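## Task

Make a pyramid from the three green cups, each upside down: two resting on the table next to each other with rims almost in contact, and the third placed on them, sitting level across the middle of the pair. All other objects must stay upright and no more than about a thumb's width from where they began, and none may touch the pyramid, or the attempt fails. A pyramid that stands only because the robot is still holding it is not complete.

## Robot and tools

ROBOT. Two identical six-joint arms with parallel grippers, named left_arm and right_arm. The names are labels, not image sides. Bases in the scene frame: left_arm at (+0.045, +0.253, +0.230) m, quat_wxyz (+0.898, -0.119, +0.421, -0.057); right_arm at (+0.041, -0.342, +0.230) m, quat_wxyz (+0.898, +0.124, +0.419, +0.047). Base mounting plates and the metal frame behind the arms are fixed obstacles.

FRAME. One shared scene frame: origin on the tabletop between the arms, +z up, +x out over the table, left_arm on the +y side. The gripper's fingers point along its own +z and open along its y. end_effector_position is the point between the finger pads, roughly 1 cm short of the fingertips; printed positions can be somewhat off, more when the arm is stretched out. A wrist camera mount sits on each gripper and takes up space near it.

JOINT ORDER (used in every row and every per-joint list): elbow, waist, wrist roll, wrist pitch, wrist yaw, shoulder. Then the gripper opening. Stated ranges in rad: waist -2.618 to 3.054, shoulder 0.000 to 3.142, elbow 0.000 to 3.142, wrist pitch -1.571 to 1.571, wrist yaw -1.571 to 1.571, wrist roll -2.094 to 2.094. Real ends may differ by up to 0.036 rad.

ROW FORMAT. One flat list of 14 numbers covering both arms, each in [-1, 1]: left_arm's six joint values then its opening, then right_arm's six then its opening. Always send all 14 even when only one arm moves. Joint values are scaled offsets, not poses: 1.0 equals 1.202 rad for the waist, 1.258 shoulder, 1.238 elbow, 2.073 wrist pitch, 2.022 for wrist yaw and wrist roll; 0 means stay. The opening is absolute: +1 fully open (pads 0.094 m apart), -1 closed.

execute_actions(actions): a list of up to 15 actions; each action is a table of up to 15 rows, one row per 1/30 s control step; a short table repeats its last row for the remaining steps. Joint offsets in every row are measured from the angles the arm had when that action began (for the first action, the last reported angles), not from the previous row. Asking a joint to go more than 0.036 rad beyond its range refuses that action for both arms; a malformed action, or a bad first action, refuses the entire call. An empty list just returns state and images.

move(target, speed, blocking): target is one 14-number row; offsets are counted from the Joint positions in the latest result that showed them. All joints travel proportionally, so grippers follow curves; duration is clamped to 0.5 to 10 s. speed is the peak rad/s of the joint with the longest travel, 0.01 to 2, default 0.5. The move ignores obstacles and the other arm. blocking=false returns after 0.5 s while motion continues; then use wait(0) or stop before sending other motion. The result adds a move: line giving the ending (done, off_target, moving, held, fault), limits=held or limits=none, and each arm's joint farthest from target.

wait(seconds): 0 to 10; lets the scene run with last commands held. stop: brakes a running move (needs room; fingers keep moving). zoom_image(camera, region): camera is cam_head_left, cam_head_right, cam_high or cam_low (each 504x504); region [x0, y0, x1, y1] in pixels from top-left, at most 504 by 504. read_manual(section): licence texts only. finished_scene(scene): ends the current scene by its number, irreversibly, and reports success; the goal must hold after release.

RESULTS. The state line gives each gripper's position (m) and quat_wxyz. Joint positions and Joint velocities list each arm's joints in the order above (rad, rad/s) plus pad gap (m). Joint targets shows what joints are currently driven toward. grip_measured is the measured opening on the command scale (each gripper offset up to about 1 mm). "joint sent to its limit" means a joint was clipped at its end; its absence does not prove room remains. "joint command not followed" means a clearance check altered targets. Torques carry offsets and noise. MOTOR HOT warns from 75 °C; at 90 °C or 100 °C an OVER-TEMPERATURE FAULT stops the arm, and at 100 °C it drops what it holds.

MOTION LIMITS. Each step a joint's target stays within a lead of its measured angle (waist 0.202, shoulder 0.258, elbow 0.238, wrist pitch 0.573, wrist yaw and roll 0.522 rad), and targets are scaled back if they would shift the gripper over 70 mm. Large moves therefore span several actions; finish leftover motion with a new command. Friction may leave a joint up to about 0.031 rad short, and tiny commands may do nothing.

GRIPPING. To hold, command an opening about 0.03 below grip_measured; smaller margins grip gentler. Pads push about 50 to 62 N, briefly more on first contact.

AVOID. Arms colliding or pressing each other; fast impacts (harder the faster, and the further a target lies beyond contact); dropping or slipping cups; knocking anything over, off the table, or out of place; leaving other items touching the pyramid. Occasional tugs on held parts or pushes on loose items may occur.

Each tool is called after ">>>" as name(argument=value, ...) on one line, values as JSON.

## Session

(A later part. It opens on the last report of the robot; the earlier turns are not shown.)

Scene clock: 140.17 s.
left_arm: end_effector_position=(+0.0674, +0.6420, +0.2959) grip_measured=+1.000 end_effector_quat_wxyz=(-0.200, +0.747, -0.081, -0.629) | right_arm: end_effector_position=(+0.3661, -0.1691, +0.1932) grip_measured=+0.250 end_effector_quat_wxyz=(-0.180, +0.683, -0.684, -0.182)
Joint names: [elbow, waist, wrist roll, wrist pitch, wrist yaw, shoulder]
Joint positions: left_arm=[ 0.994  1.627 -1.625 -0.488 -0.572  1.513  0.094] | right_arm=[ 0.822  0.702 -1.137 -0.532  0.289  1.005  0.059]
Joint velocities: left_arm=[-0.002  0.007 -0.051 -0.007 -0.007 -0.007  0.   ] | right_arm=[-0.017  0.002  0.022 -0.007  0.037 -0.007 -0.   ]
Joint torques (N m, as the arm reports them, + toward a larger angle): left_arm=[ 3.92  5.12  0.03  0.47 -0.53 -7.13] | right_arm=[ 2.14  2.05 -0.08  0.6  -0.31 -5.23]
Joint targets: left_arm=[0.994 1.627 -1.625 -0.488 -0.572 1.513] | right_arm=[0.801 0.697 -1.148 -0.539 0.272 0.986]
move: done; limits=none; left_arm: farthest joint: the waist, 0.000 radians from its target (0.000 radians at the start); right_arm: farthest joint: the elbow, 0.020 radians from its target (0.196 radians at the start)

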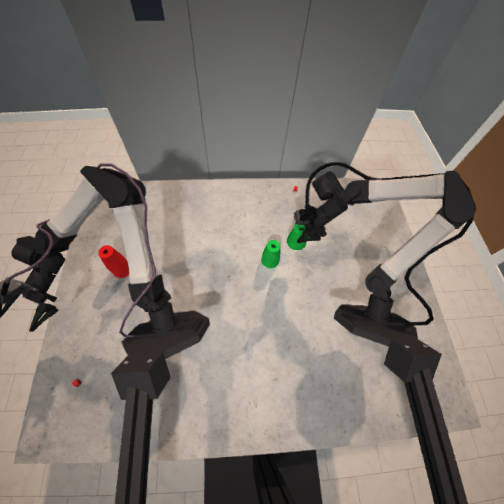

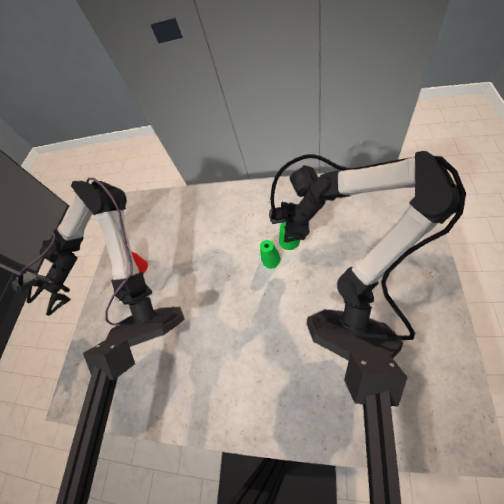

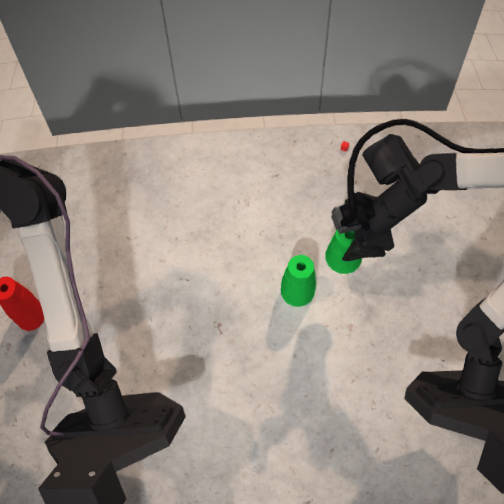

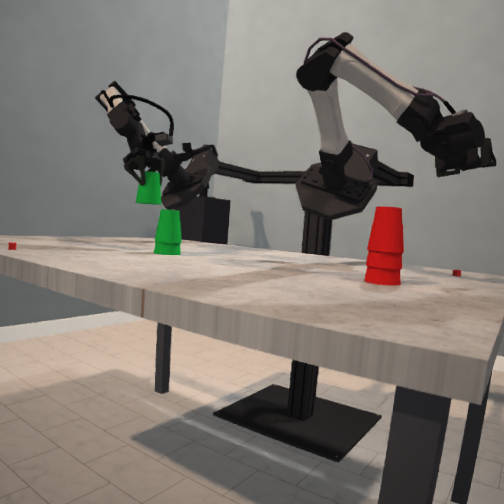

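>>> move(target=[0,0,0,0,0,0,1,-0.094,-0.192,-0.078,0.154,-0.094,0.149,0.215], speed=0.4)

>>> zoom_image(camera="cam_high", region=[250, 180, 410, 340])

Scene clock: 147.73 s.
left_arm: end_effector_position=(+0.0674, +0.6420, +0.2959) grip_measured=+1.000 end_effector_quat_wxyz=(-0.200, +0.747, -0.081, -0.629) | right_arm: end_effector_position=(+0.3662, -0.1671, +0.1179) grip_measured=+0.250 end_effector_quat_wxyz=(-0.179, +0.683, -0.684, -0.183)
Joint names: [elbow, waist, wrist roll, wrist pitch, wrist yaw, shoulder]
Joint positions: left_arm=[ 0.994  1.627 -1.625 -0.488 -0.572  1.513  0.094] | right_arm=[ 0.723  0.477 -1.285 -0.228  0.116  1.183  0.059]
Joint velocities: left_arm=[ 0.012 -0.012  0.037  0.066 -0.11  -0.002  0.   ] | right_arm=[ 0.002 -0.007 -0.037 -0.007  0.066  0.012  0.   ]
Joint torques (N m, as the arm reports them, + toward a larger angle): left_arm=[ 3.94  5.13  0.04  0.47 -0.53 -7.11] | right_arm=[ 1.41  2.63 -0.07  0.76 -0.33 -4.53]
Joint targets: left_arm=[0.994 1.627 -1.625 -0.488 -0.572 1.513] | right_arm=[0.705 0.471 -1.295 -0.212 0.099 1.192]
move: done; limits=none; left_arm: farthest joint: the waist, 0.000 radians from its target (0.000 radians at the start); right_arm: farthest joint: the elbow, 0.017 radians from its target (0.116 radians at the start)

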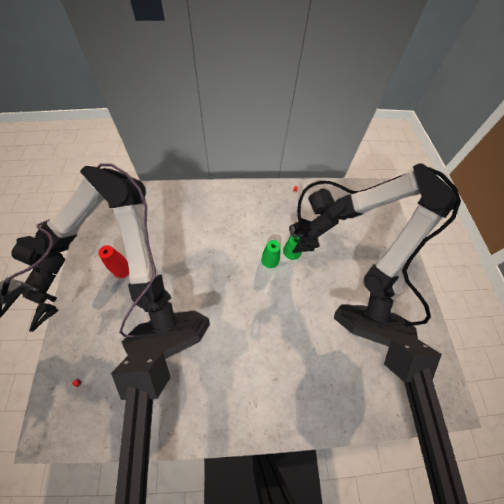

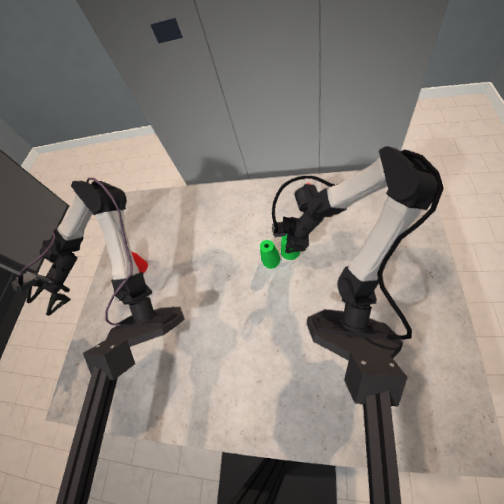

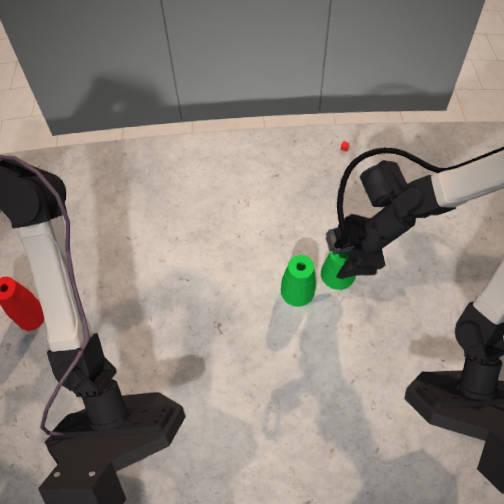

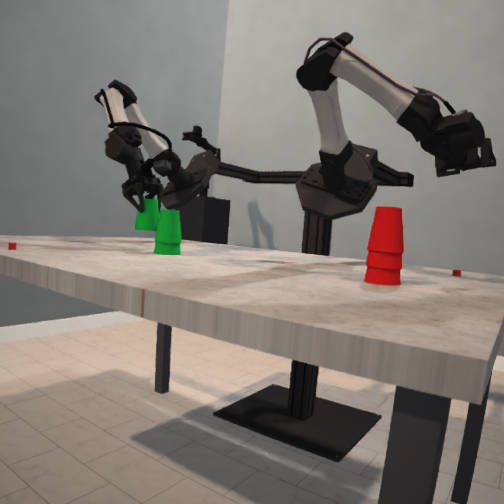

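Region (250, 180, 410, 340) of cam_high's 504x504 image, scaled by 3.150, with more detail than that image has.

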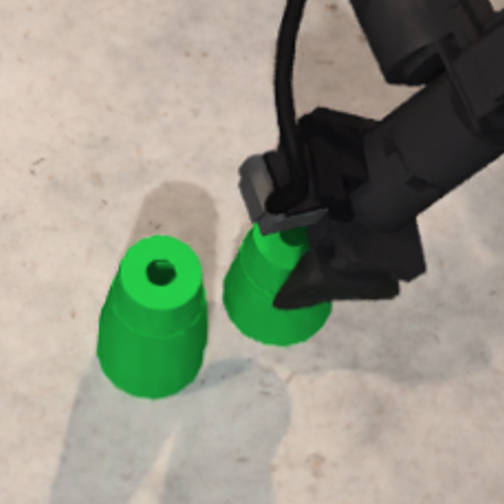

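>>> move(target=[0,0,0,0,0,0,1,-0.026,-0.108,-0.044,0.110,-0.057,0.158,0.215], speed=0.25)

>>> zoom_image(camera="cam_high", region=[250, 180, 410, 340])

>>> zoom_image(camera="cam_low", region=[100, 150, 220, 270])

Scene clock: 157.13 s.
left_arm: end_effector_position=(+0.0674, +0.6420, +0.2959) grip_measured=+1.000 end_effector_quat_wxyz=(-0.200, +0.747, -0.081, -0.629) | right_arm: end_effector_position=(+0.3687, -0.1667, +0.0634) grip_measured=+0.250 end_effector_quat_wxyz=(-0.183, +0.682, -0.684, -0.182)
Joint names: [elbow, waist, wrist roll, wrist pitch, wrist yaw, shoulder]
Joint positions: left_arm=[ 0.994  1.627 -1.625 -0.488 -0.572  1.513  0.094] | right_arm=[ 0.711  0.352 -1.364 -0.015  0.017  1.372  0.059]
Joint velocities: left_arm=[ 0.002 -0.002 -0.066 -0.007 -0.066 -0.007  0.   ] | right_arm=[ 0.007  0.012 -0.007 -0.051  0.037 -0.007 -0.001]
Joint torques (N m, as the arm reports them, + toward a larger angle): left_arm=[ 3.95  5.19  0.05  0.48 -0.52 -7.11] | right_arm=[ 0.36  3.05 -0.07  0.67 -0.34 -5.24]
Joint targets: left_arm=[0.994 1.627 -1.625 -0.488 -0.572 1.513] | right_arm=[0.691 0.347 -1.374 -0.000 0.000 1.382]
move: done; limits=none; left_arm: farthest joint: the waist, 0.000 radians from its target (0.000 radians at the start); right_arm: farthest joint: the elbow, 0.020 radians from its target (0.032 radians at the start)

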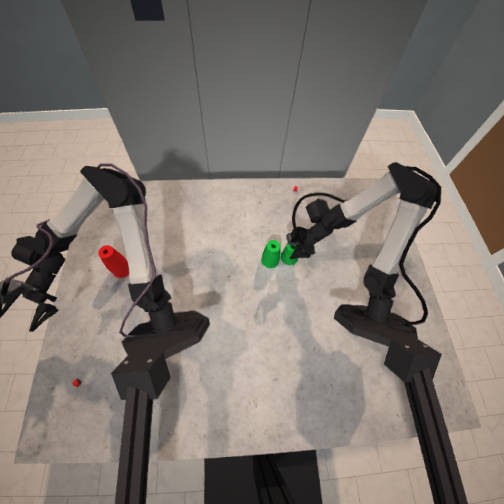

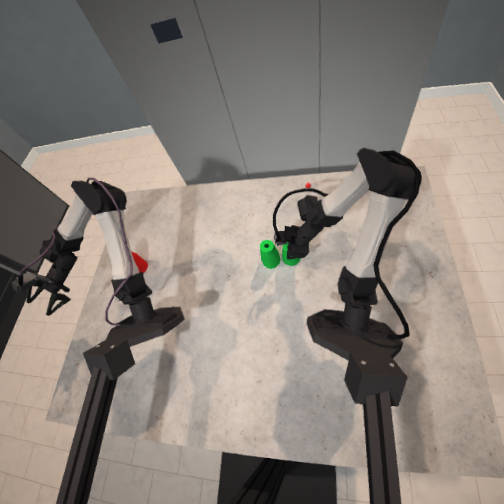

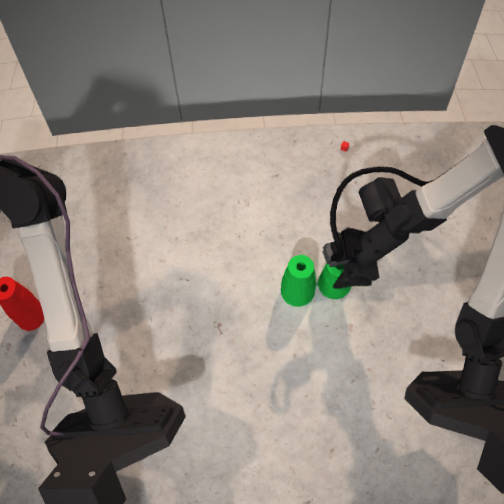

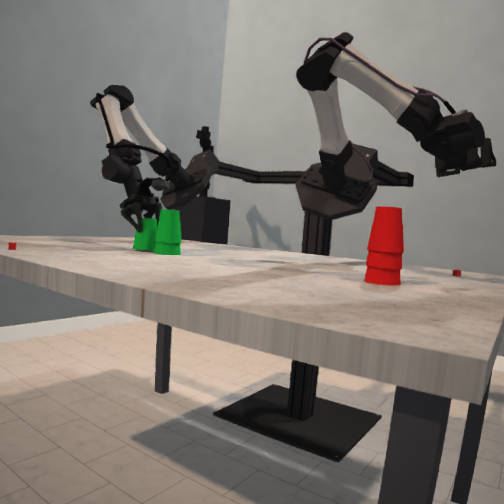

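Region (250, 180, 410, 340) of cam_high's 504x504 image, scaled by 3.150, with more detail than that image has.

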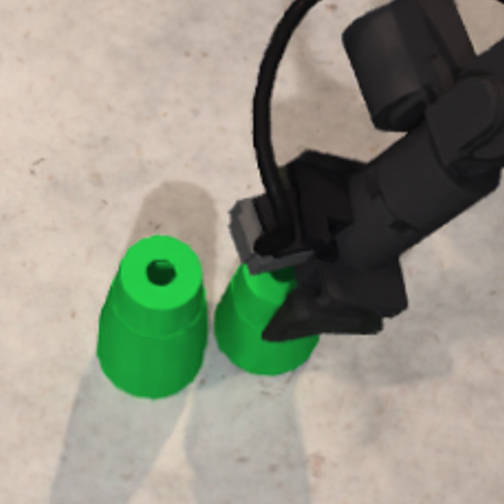

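Region (100, 150, 220, 270) of cam_low's 504x504 image, scaled by 4.200, with more detail than that image has.

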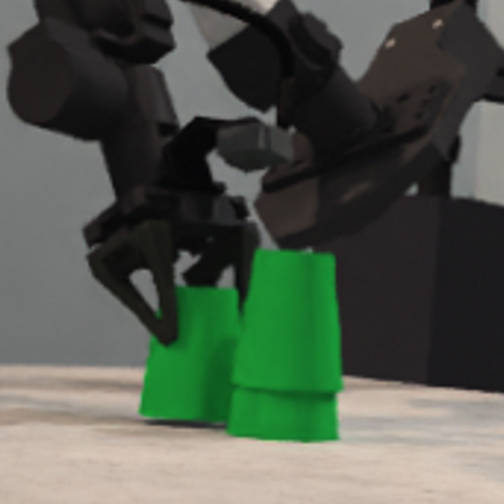

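>>> move(target=[0,0,0,0,0,0,1,-0.025,0.019,0.010,0.009,0.012,0.013,0.215], speed=0.05)

>>> zoom_image(camera="cam_high", region=[250, 180, 410, 340])

>>> zoom_image(camera="cam_low", region=[100, 150, 220, 270])

Scene clock: 165.23 s.
left_arm: end_effector_position=(+0.0674, +0.6420, +0.2959) grip_measured=+1.000 end_effector_quat_wxyz=(-0.200, +0.747, -0.081, -0.629) | right_arm: end_effector_position=(+0.3694, -0.1655, +0.0642) grip_measured=+0.250 end_effector_quat_wxyz=(-0.182, +0.681, -0.687, -0.177)
Joint names: [elbow, waist, wrist roll, wrist pitch, wrist yaw, shoulder]
Joint positions: left_arm=[ 0.994  1.627 -1.625 -0.488 -0.572  1.513  0.094] | right_arm=[ 0.711  0.362 -1.354 -0.011  0.033  1.372  0.059]
Joint velocities: left_arm=[-0.012 -0.027  0.007 -0.007 -0.081  0.017  0.   ] | right_arm=[-0.002 -0.002 -0.007 -0.022 -0.007  0.002 -0.001]
Joint torques (N m, as the arm reports them, + toward a larger angle): left_arm=[ 3.99  5.15  0.04  0.47 -0.52 -7.08] | right_arm=[-0.36  4.68  0.15  0.69 -0.13 -4.77]
Joint targets: left_arm=[0.994 1.627 -1.625 -0.488 -0.572 1.513] | right_arm=[0.680 0.374 -1.344 0.004 0.041 1.388]
move: off_target (right_arm); limits=none; left_arm: farthest joint: the waist, 0.000 radians from its target (0.000 radians at the start); right_arm: farthest joint: the elbow, 0.031 radians from its target (0.031 radians at the start)

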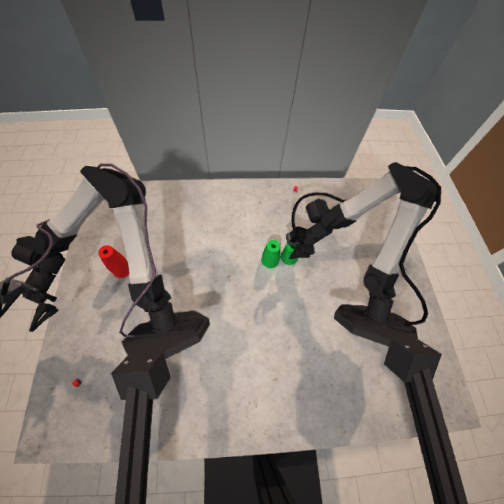

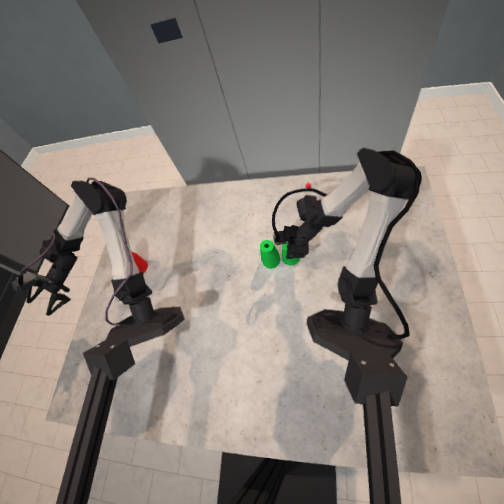

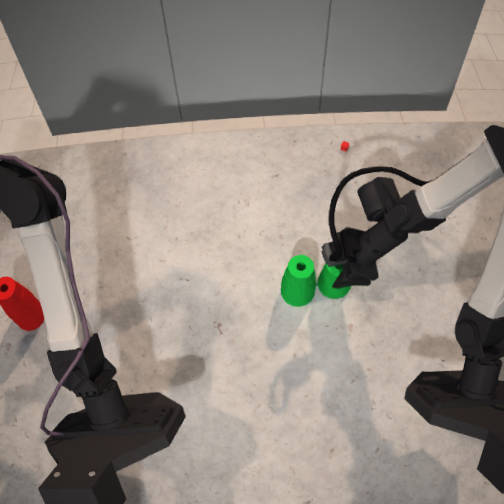

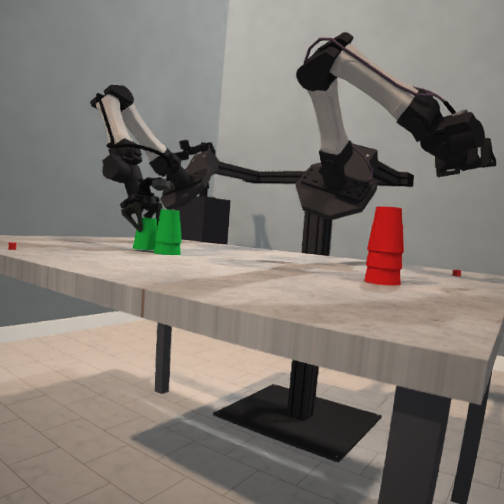

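Region (250, 180, 410, 340) of cam_high's 504x504 image, scaled by 3.150, with more detail than that image has.

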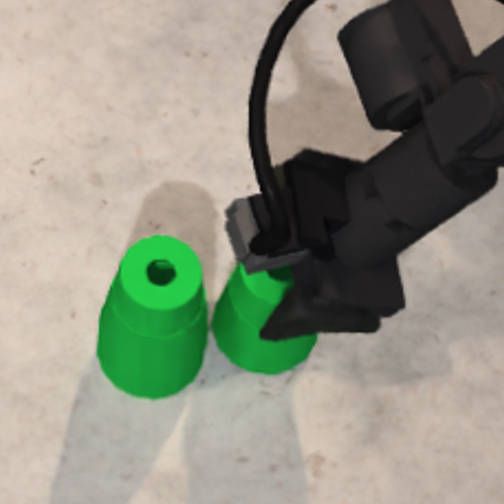

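Region (100, 150, 220, 270) of cam_low's 504x504 image, scaled by 4.200, with more detail than that image has.

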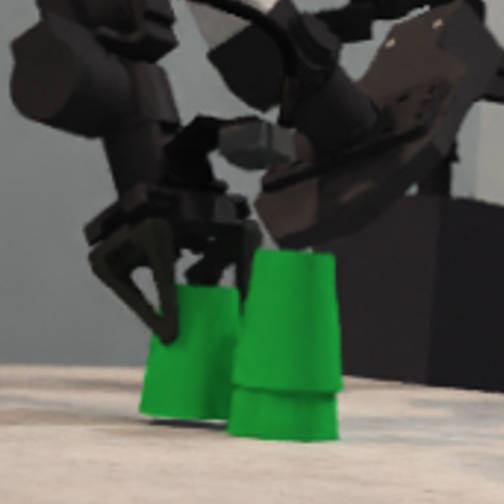

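>>> execute_actions(actions=[])

Scene clock: 195.23 s.
left_arm: end_effector_position=(+0.0674, +0.6420, +0.2959) grip_measured=+1.000 end_effector_quat_wxyz=(-0.200, +0.747, -0.081, -0.629) | right_arm: end_effector_position=(+0.3694, -0.1656, +0.0641) grip_measured=+0.250 end_effector_quat_wxyz=(-0.182, +0.681, -0.687, -0.177)
Joint names: [elbow, waist, wrist roll, wrist pitch, wrist yaw, shoulder]
Joint positions: left_arm=[ 0.994  1.627 -1.625 -0.488 -0.572  1.513  0.094] | right_arm=[ 0.711  0.362 -1.354 -0.011  0.034  1.372  0.059]
Joint velocities: left_arm=[ 0.012 -0.012 -0.037  0.037 -0.066  0.002  0.   ] | right_arm=[-0.017  0.007 -0.007  0.051 -0.022 -0.002 -0.001]
Joint torques (N m, as the arm reports them, + toward a larger angle): left_arm=[ 3.94  5.1   0.03  0.47 -0.52 -7.11] | right_arm=[-0.36  4.66  0.14  0.69 -0.11 -4.79]
Joint targets: left_arm=[0.994 1.627 -1.625 -0.488 -0.572 1.513] | right_arm=[0.680 0.374 -1.344 0.003 0.041 1.388]

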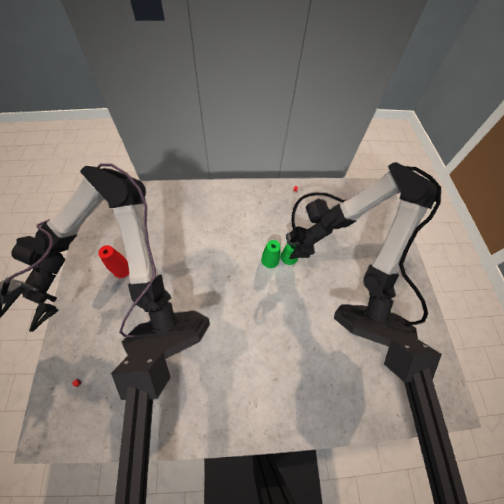

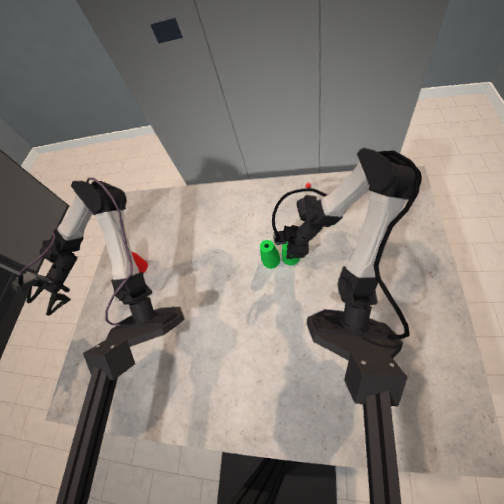

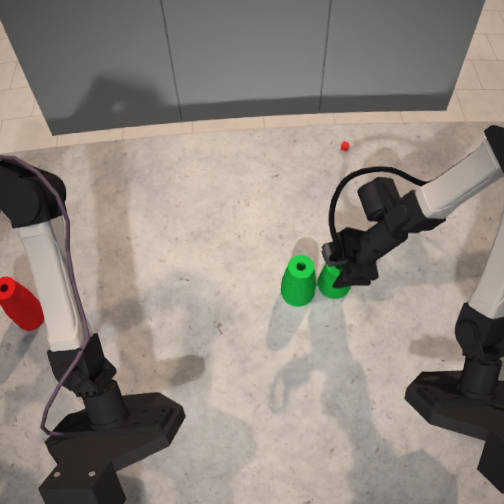

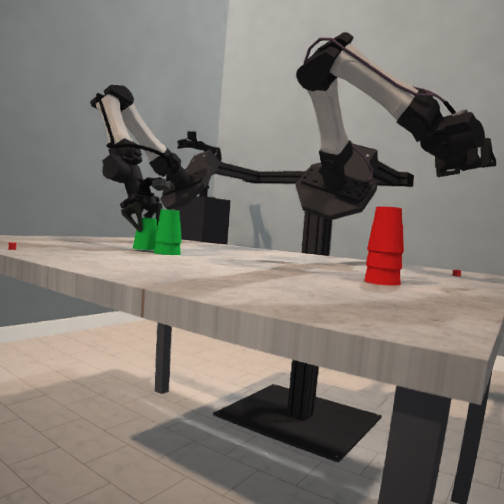

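>>> execute_actions(actions=[[[0,0,0,0,0,0,1,-0.012,0.005,0,0.011,0,0.02,0.215]],[[0,0,0,0,0,0,1,-0.012,0.005,0,0.005,0,0.012,0.28],[0,0,0,0,0,0,1,-0.012,0.005,0,0.005,0,0.012,0.28],[0,0,0,0,0,0,1,-0.012,0.005,0,0.005,0,0.012,0.28],[0,0,0,0,0,0,1,-0.012,0.005,0,0.005,0,0.012,0.32],[0,0,0,0,0,0,1,-0.012,0.005,0,0.005,0,0.012,0.32],[0,0,0,0,0,0,1,-0.012,0.005,0,0.005,0,0.012,0.32],[0,0,0,0,0,0,1,-0.012,0.005,0,0.005,0,0.012,0.4],[0,0,0,0,0,0,1,-0.012,0.005,0,0.005,0,0.012,0.4],[0,0,0,0,0,0,1,-0.012,0.005,0,0.005,0,0.012,0.6],[0,0,0,0,0,0,1,-0.012,0.005,0,0.005,0,0.012,0.6],[0,0,0,0,0,0,1,-0.012,0.005,0,0.005,0,0.012,1]]])

>>> zoom_image(camera="cam_high", region=[250,200,410,340])

Scene clock: 208.17 s.
left_arm: end_effector_position=(+0.0674, +0.6420, +0.2959) grip_measured=+1.000 end_effector_quat_wxyz=(-0.200, +0.747, -0.081, -0.629) | right_arm: end_effector_position=(+0.3672, -0.1642, +0.0609) grip_measured=+1.000 end_effector_quat_wxyz=(-0.179, +0.682, -0.686, -0.179)
Joint names: [elbow, waist, wrist roll, wrist pitch, wrist yaw, shoulder]
Joint positions: left_arm=[ 0.994  1.627 -1.625 -0.488 -0.572  1.513  0.094] | right_arm=[ 0.711  0.362 -1.354 -0.003  0.034  1.387  0.094]
Joint velocities: left_arm=[ 0.007 -0.012 -0.037 -0.022 -0.007  0.012  0.   ] | right_arm=[ 0.002 -0.007  0.007  0.066 -0.007 -0.007  0.   ]
Joint torques (N m, as the arm reports them, + toward a larger angle): left_arm=[ 3.97  5.06  0.03  0.47 -0.53 -7.15] | right_arm=[ 0.72  4.14  0.04  0.62 -0.18 -4.85]
Joint targets: left_arm=[0.994 1.627 -1.625 -0.488 -0.572 1.513] | right_arm=[0.696 0.368 -1.354 0.007 0.034 1.402]

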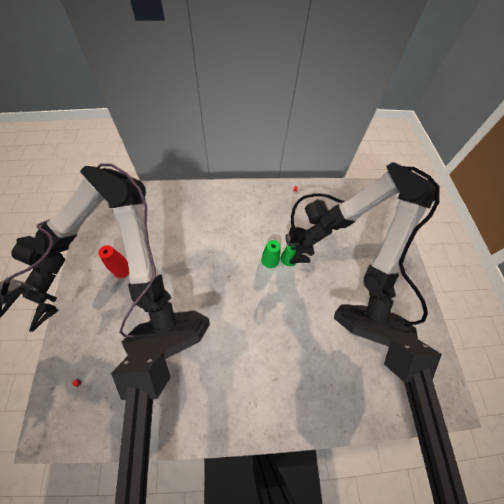

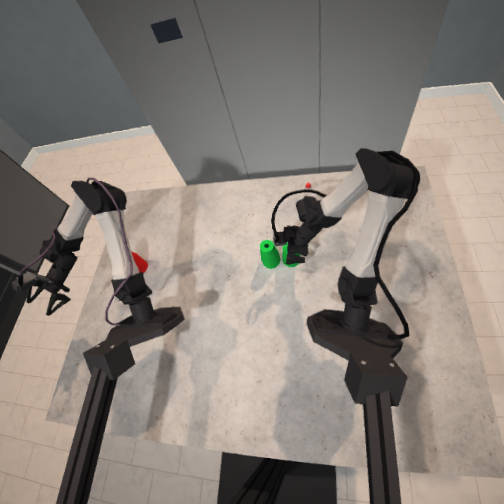

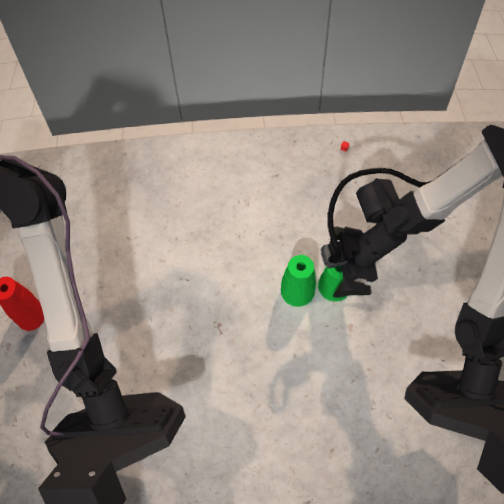

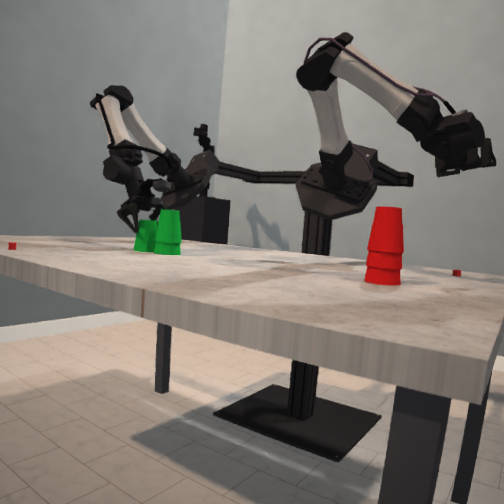

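Region (250, 200, 410, 340) of cam_high's 504x504 image, scaled by 3.150, with more detail than that image has; it fills the top 441 rows of this view, and the rest is white.

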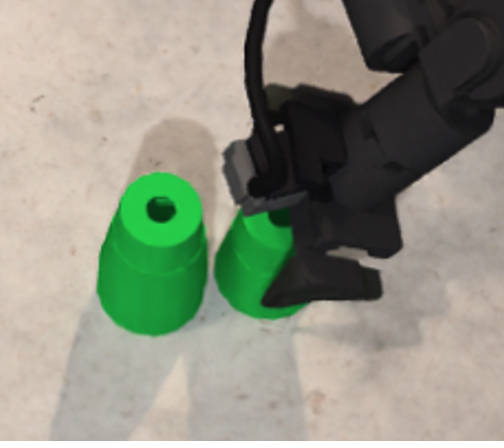

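>>> move(target=[0,0,0,0,0,0,1,0.028,0.106,0.04,-0.115,0.046,-0.172,1], speed=0.4)

Scene clock: 224.00 s.
left_arm: end_effector_position=(+0.0674, +0.6420, +0.2959) grip_measured=+1.000 end_effector_quat_wxyz=(-0.200, +0.747, -0.081, -0.629) | right_arm: end_effector_position=(+0.3625, -0.1667, +0.1163) grip_measured=+1.000 end_effector_quat_wxyz=(-0.174, +0.685, -0.683, -0.185)
Joint names: [elbow, waist, wrist roll, wrist pitch, wrist yaw, shoulder]
Joint positions: left_arm=[ 0.994  1.627 -1.625 -0.488 -0.572  1.513  0.094] | right_arm=[ 0.72   0.479 -1.283 -0.232  0.118  1.189  0.094]
Joint velocities: left_arm=[-0.002  0.002 -0.037  0.007 -0.007  0.007  0.   ] | right_arm=[ 0.002 -0.007  0.037  0.022 -0.022 -0.012  0.   ]
Joint torques (N m, as the arm reports them, + toward a larger angle): left_arm=[ 3.92  5.15  0.04  0.47 -0.53 -7.09] | right_arm=[ 4.56  4.1   0.12  0.43 -0.1  -6.56]
Joint targets: left_arm=[0.994 1.627 -1.625 -0.488 -0.572 1.513] | right_arm=[0.746 0.490 -1.273 -0.242 0.127 1.170]
move: off_target (right_arm); limits=none; left_arm: farthest joint: the waist, 0.000 radians from its target (0.000 radians at the start); right_arm: farthest joint: the elbow, 0.025 radians from its target (0.034 radians at the start)

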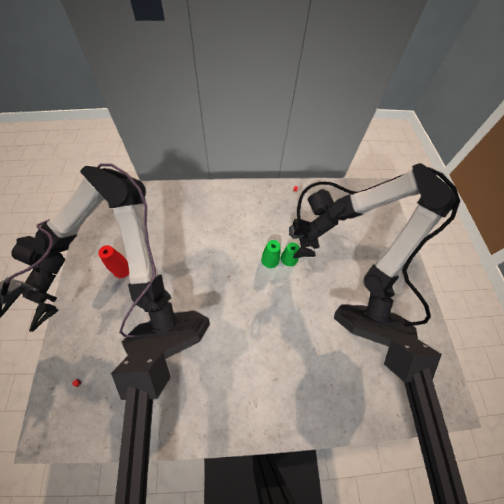

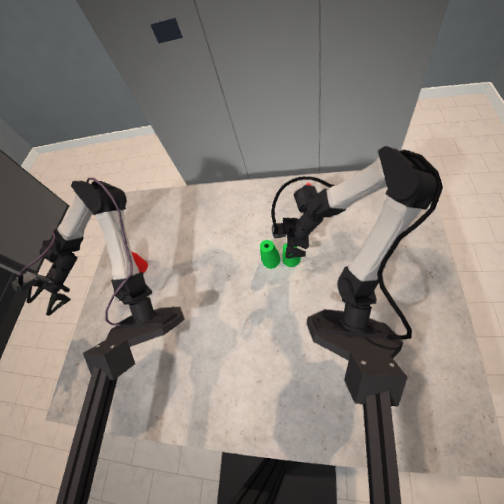

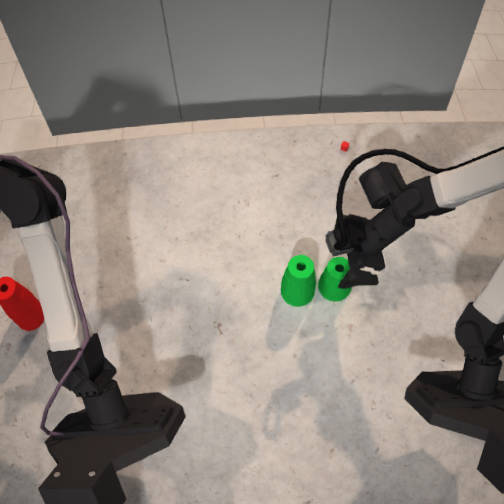

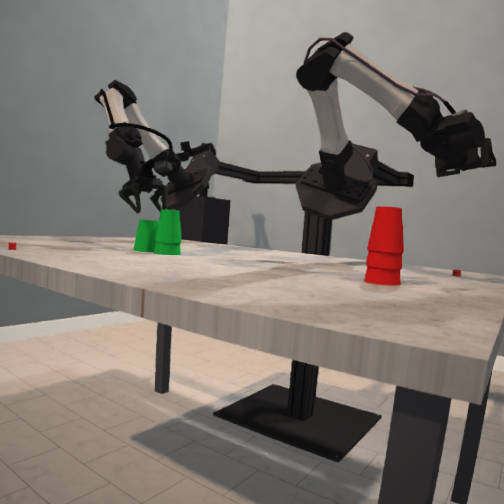

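>>> move(target=[0,0,0,0,0,0,1,0.145,0.225,0.09,0.024,0.104,0.176,1], speed=0.35)

Scene clock: 232.37 s.
left_arm: end_effector_position=(+0.0674, +0.6420, +0.2959) grip_measured=+1.000 end_effector_quat_wxyz=(-0.200, +0.747, -0.081, -0.629) | right_arm: end_effector_position=(+0.3679, -0.0882, +0.1355) grip_measured=+1.000 end_effector_quat_wxyz=(-0.179, +0.684, -0.684, -0.181)
Joint names: [elbow, waist, wrist roll, wrist pitch, wrist yaw, shoulder]
Joint positions: left_arm=[ 0.994  1.627 -1.625 -0.488 -0.572  1.513  0.094] | right_arm=[ 0.873  0.739 -1.112 -0.198  0.318  1.4    0.094]
Joint velocities: left_arm=[-0.002 -0.002 -0.066 -0.007  0.022 -0.002  0.   ] | right_arm=[-0.002 -0.012 -0.051 -0.007  0.007  0.007  0.   ]
Joint torques (N m, as the arm reports them, + toward a larger angle): left_arm=[ 3.96  5.09  0.05  0.48 -0.54 -7.08] | right_arm=[ 4.8   5.84  0.14  0.92 -0.09 -4.38]
Joint targets: left_arm=[0.994 1.627 -1.625 -0.488 -0.572 1.513] | right_arm=[0.900 0.749 -1.101 -0.182 0.328 1.411]
move: off_target (right_arm); limits=none; left_arm: farthest joint: the waist, 0.000 radians from its target (0.000 radians at the start); right_arm: farthest joint: the elbow, 0.026 radians from its target (0.179 radians at the start)

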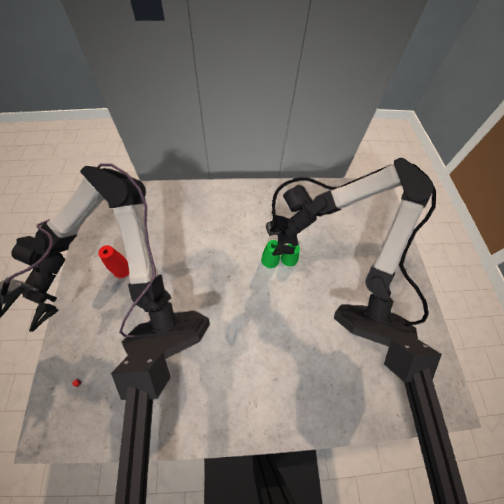

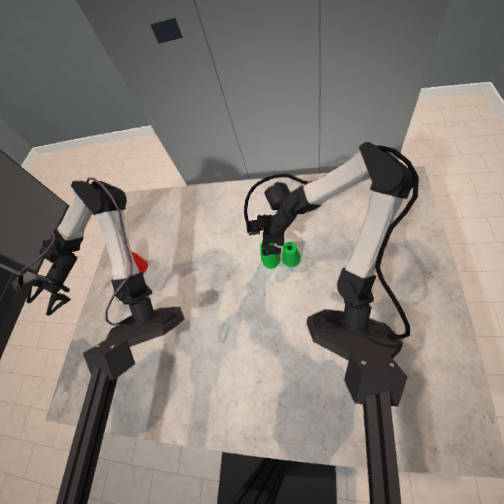

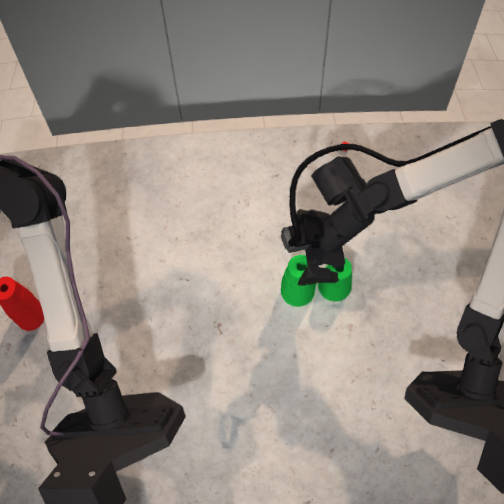

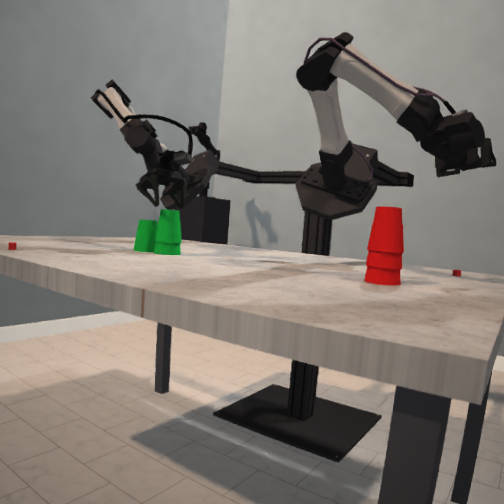

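>>> move(target=[0,0,0,0,0,0,1,-0.035,-0.091,-0.04,0.083,-0.047,0.096,1], speed=0.2)

>>> zoom_image(camera="cam_low", region=[85,130,245,270])

>>> zoom_image(camera="cam_high", region=[250,190,410,340])

Scene clock: 240.53 s.
left_arm: end_effector_position=(+0.0674, +0.6420, +0.2959) grip_measured=+1.000 end_effector_quat_wxyz=(-0.200, +0.747, -0.081, -0.629) | right_arm: end_effector_position=(+0.3685, -0.0879, +0.0912) grip_measured=+1.000 end_effector_quat_wxyz=(-0.180, +0.683, -0.684, -0.181)
Joint names: [elbow, waist, wrist roll, wrist pitch, wrist yaw, shoulder]
Joint positions: left_arm=[ 0.994  1.627 -1.625 -0.488 -0.572  1.513  0.094] | right_arm=[ 0.849  0.634 -1.183 -0.041  0.239  1.511  0.094]
Joint velocities: left_arm=[-0.007 -0.017  0.051 -0.007 -0.007 -0.007  0.   ] | right_arm=[-0.007 -0.002 -0.037 -0.022 -0.037 -0.007  0.   ]
Joint torques (N m, as the arm reports them, + toward a larger angle): left_arm=[ 3.97  5.13  0.04  0.48 -0.53 -7.09] | right_arm=[ 0.85  4.85 -0.07  0.86 -0.31 -5.15]
Joint targets: left_arm=[0.994 1.627 -1.625 -0.488 -0.572 1.513] | right_arm=[0.830 0.630 -1.193 -0.026 0.223 1.520]
move: done; limits=none; left_arm: farthest joint: the waist, 0.000 radians from its target (0.000 radians at the start); right_arm: farthest joint: the elbow, 0.020 radians from its target (0.043 radians at the start)

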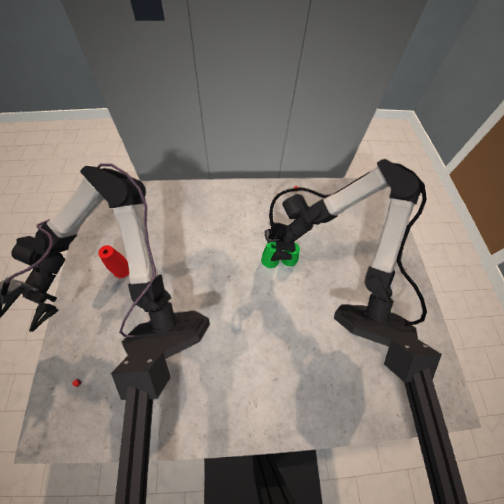

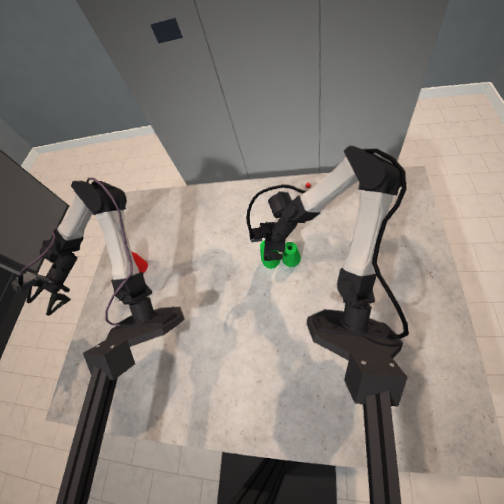

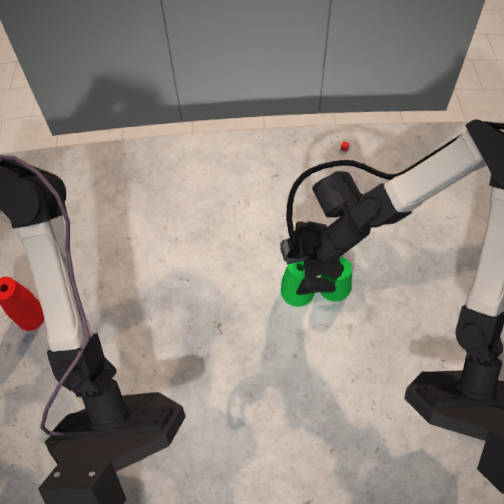

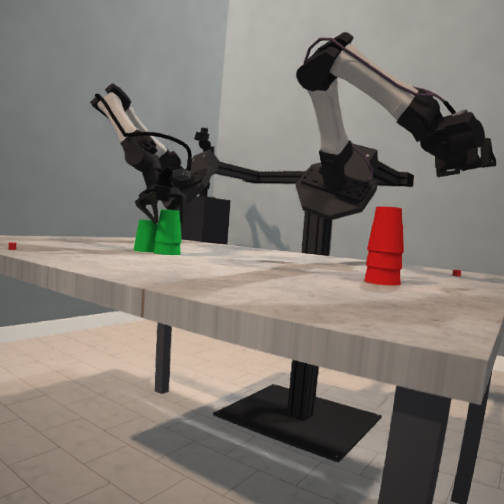

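Region (85, 130, 245, 270) of cam_low's 504x504 image, scaled by 3.150, with more detail than that image has; it fills the top 441 rows of this view, and the rest is white.

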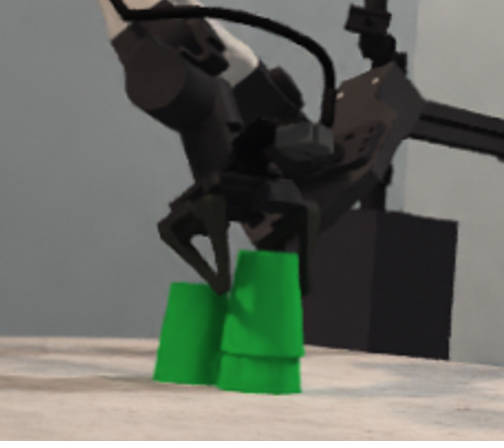

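Region (250, 190, 410, 340) of cam_high's 504x504 image, scaled by 3.150, with more detail than that image has; it fills the top 472 rows of this view, and the rest is white.

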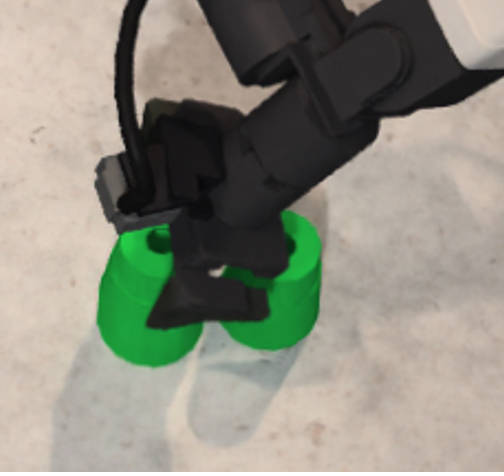

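>>> execute_actions(actions=[[[0,0,0,0,0,0,1,-0.015,-0.003,-0.005,0.007,-0.008,0.007,0.6],[0,0,0,0,0,0,1,-0.015,-0.003,-0.005,0.007,-0.008,0.007,0.6],[0,0,0,0,0,0,1,-0.015,-0.003,-0.005,0.007,-0.008,0.007,0.6],[0,0,0,0,0,0,1,-0.015,-0.003,-0.005,0.007,-0.008,0.007,0.45],[0,0,0,0,0,0,1,-0.015,-0.003,-0.005,0.007,-0.008,0.007,0.45],[0,0,0,0,0,0,1,-0.015,-0.003,-0.005,0.007,-0.008,0.007,0.45],[0,0,0,0,0,0,1,-0.015,-0.003,-0.005,0.007,-0.008,0.007,0.36],[0,0,0,0,0,0,1,-0.015,-0.003,-0.005,0.007,-0.008,0.007,0.36],[0,0,0,0,0,0,1,-0.015,-0.003,-0.005,0.007,-0.008,0.007,0.36],[0,0,0,0,0,0,1,-0.015,-0.003,-0.005,0.007,-0.008,0.007,0.31],[0,0,0,0,0,0,1,-0.015,-0.003,-0.005,0.007,-0.008,0.007,0.31],[0,0,0,0,0,0,1,-0.015,-0.003,-0.005,0.007,-0.008,0.007,0.31],[0,0,0,0,0,0,1,-0.015,-0.003,-0.005,0.007,-0.008,0.007,0.23]]])

Scene clock: 249.57 s.
left_arm: end_effector_position=(+0.0674, +0.6420, +0.2959) grip_measured=+1.000 end_effector_quat_wxyz=(-0.200, +0.747, -0.081, -0.629) | right_arm: end_effector_position=(+0.3685, -0.0876, +0.0914) grip_measured=+0.250 end_effector_quat_wxyz=(-0.181, +0.683, -0.684, -0.182)
Joint names: [elbow, waist, wrist roll, wrist pitch, wrist yaw, shoulder]
Joint positions: left_arm=[ 0.994  1.627 -1.625 -0.488 -0.572  1.513  0.094] | right_arm=[ 0.849  0.634 -1.183 -0.041  0.237  1.511  0.059]
Joint velocities: left_arm=[ 0.017 -0.012  0.007 -0.022 -0.022  0.002  0.   ] | right_arm=[-0.007 -0.007 -0.051 -0.022  0.007 -0.012  0.001]
Joint torques (N m, as the arm reports them, + toward a larger angle): left_arm=[ 3.96  5.13  0.02  0.47 -0.52 -7.07] | right_arm=[ 0.94  4.88 -0.07  0.83 -0.3  -5.22]
Joint targets: left_arm=[0.994 1.627 -1.625 -0.488 -0.572 1.513] | right_arm=[0.831 0.630 -1.193 -0.027 0.222 1.519]

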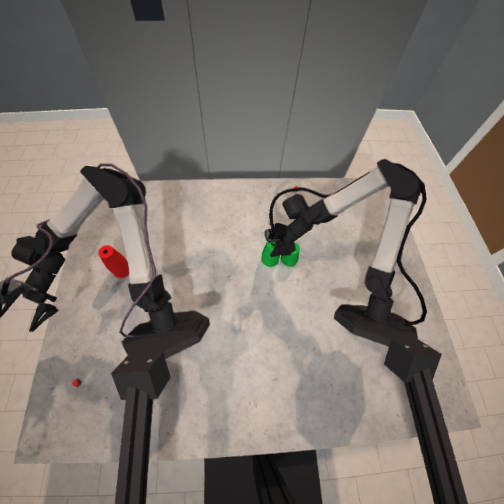

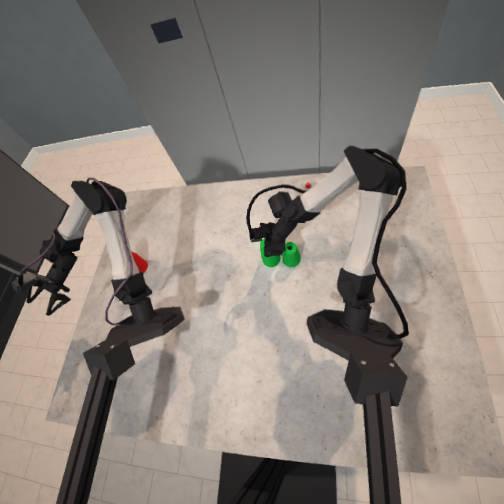

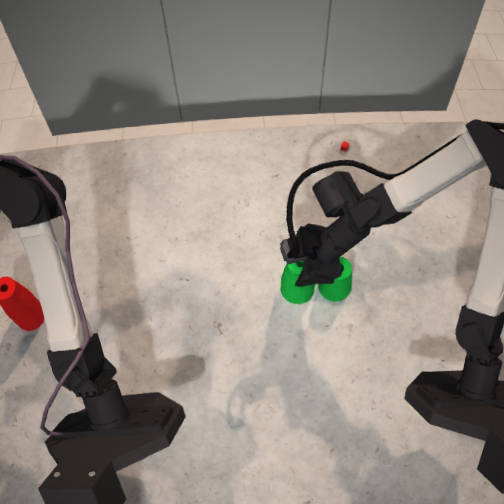

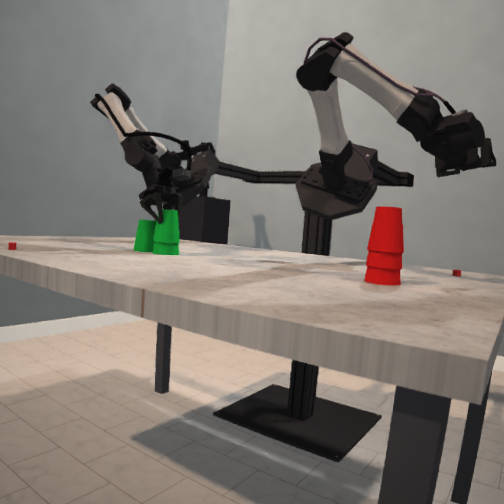

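>>> move(target=[0,0,0,0,0,0,1,0.031,0.071,0.03,-0.057,0.034,-0.076,0.215], speed=0.15)

Scene clock: 256.10 s.
left_arm: end_effector_position=(+0.0674, +0.6420, +0.2959) grip_measured=+1.000 end_effector_quat_wxyz=(-0.200, +0.747, -0.081, -0.629) | right_arm: end_effector_position=(+0.3664, -0.0883, +0.1203) grip_measured=+0.250 end_effector_quat_wxyz=(-0.176, +0.685, -0.684, -0.180)
Joint names: [elbow, waist, wrist roll, wrist pitch, wrist yaw, shoulder]
Joint positions: left_arm=[ 0.994  1.627 -1.625 -0.488 -0.572  1.513  0.094] | right_arm=[ 0.863  0.706 -1.133 -0.151  0.298  1.436  0.059]
Joint velocities: left_arm=[ 0.012 -0.007 -0.007  0.066 -0.066  0.002  0.   ] | right_arm=[-0.017 -0.002 -0.037 -0.022 -0.007  0.002  0.   ]
Joint torques (N m, as the arm reports them, + toward a larger angle): left_arm=[ 3.96  5.14  0.03  0.48 -0.54 -7.08] | right_arm=[ 4.48  6.21  0.13  0.59 -0.11 -6.97]
Joint targets: left_arm=[0.994 1.627 -1.625 -0.488 -0.572 1.513] | right_arm=[0.888 0.719 -1.122 -0.159 0.305 1.415]
move: off_target (right_arm); limits=none; left_arm: farthest joint: the waist, 0.000 radians from its target (0.000 radians at the start); right_arm: farthest joint: the elbow, 0.025 radians from its target (0.038 radians at the start)

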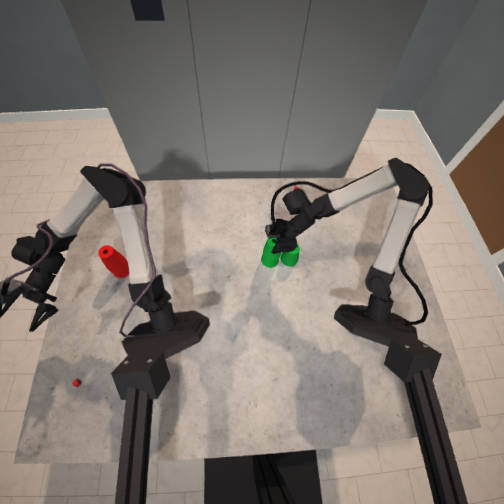

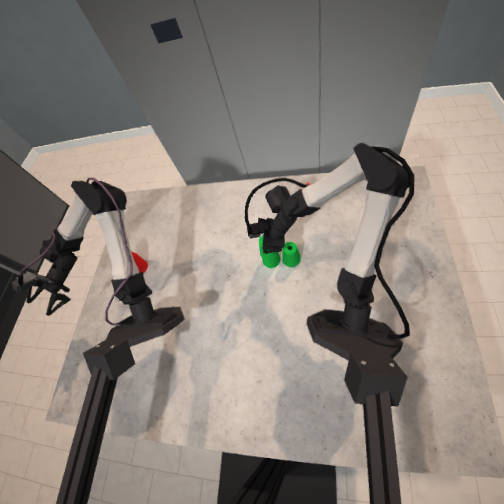

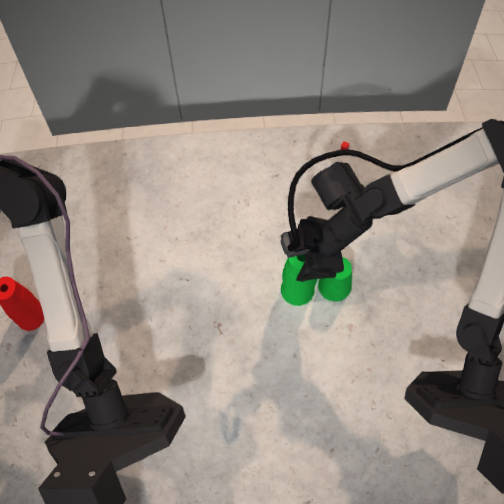

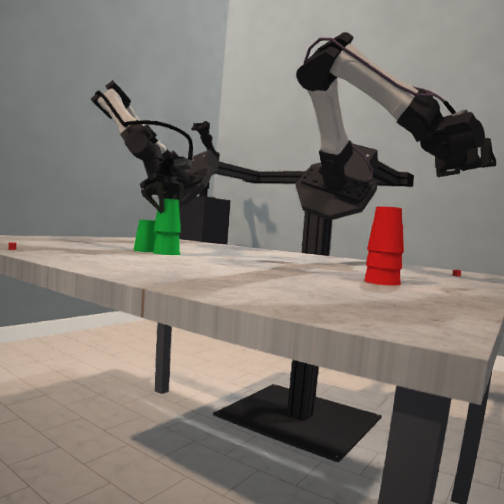

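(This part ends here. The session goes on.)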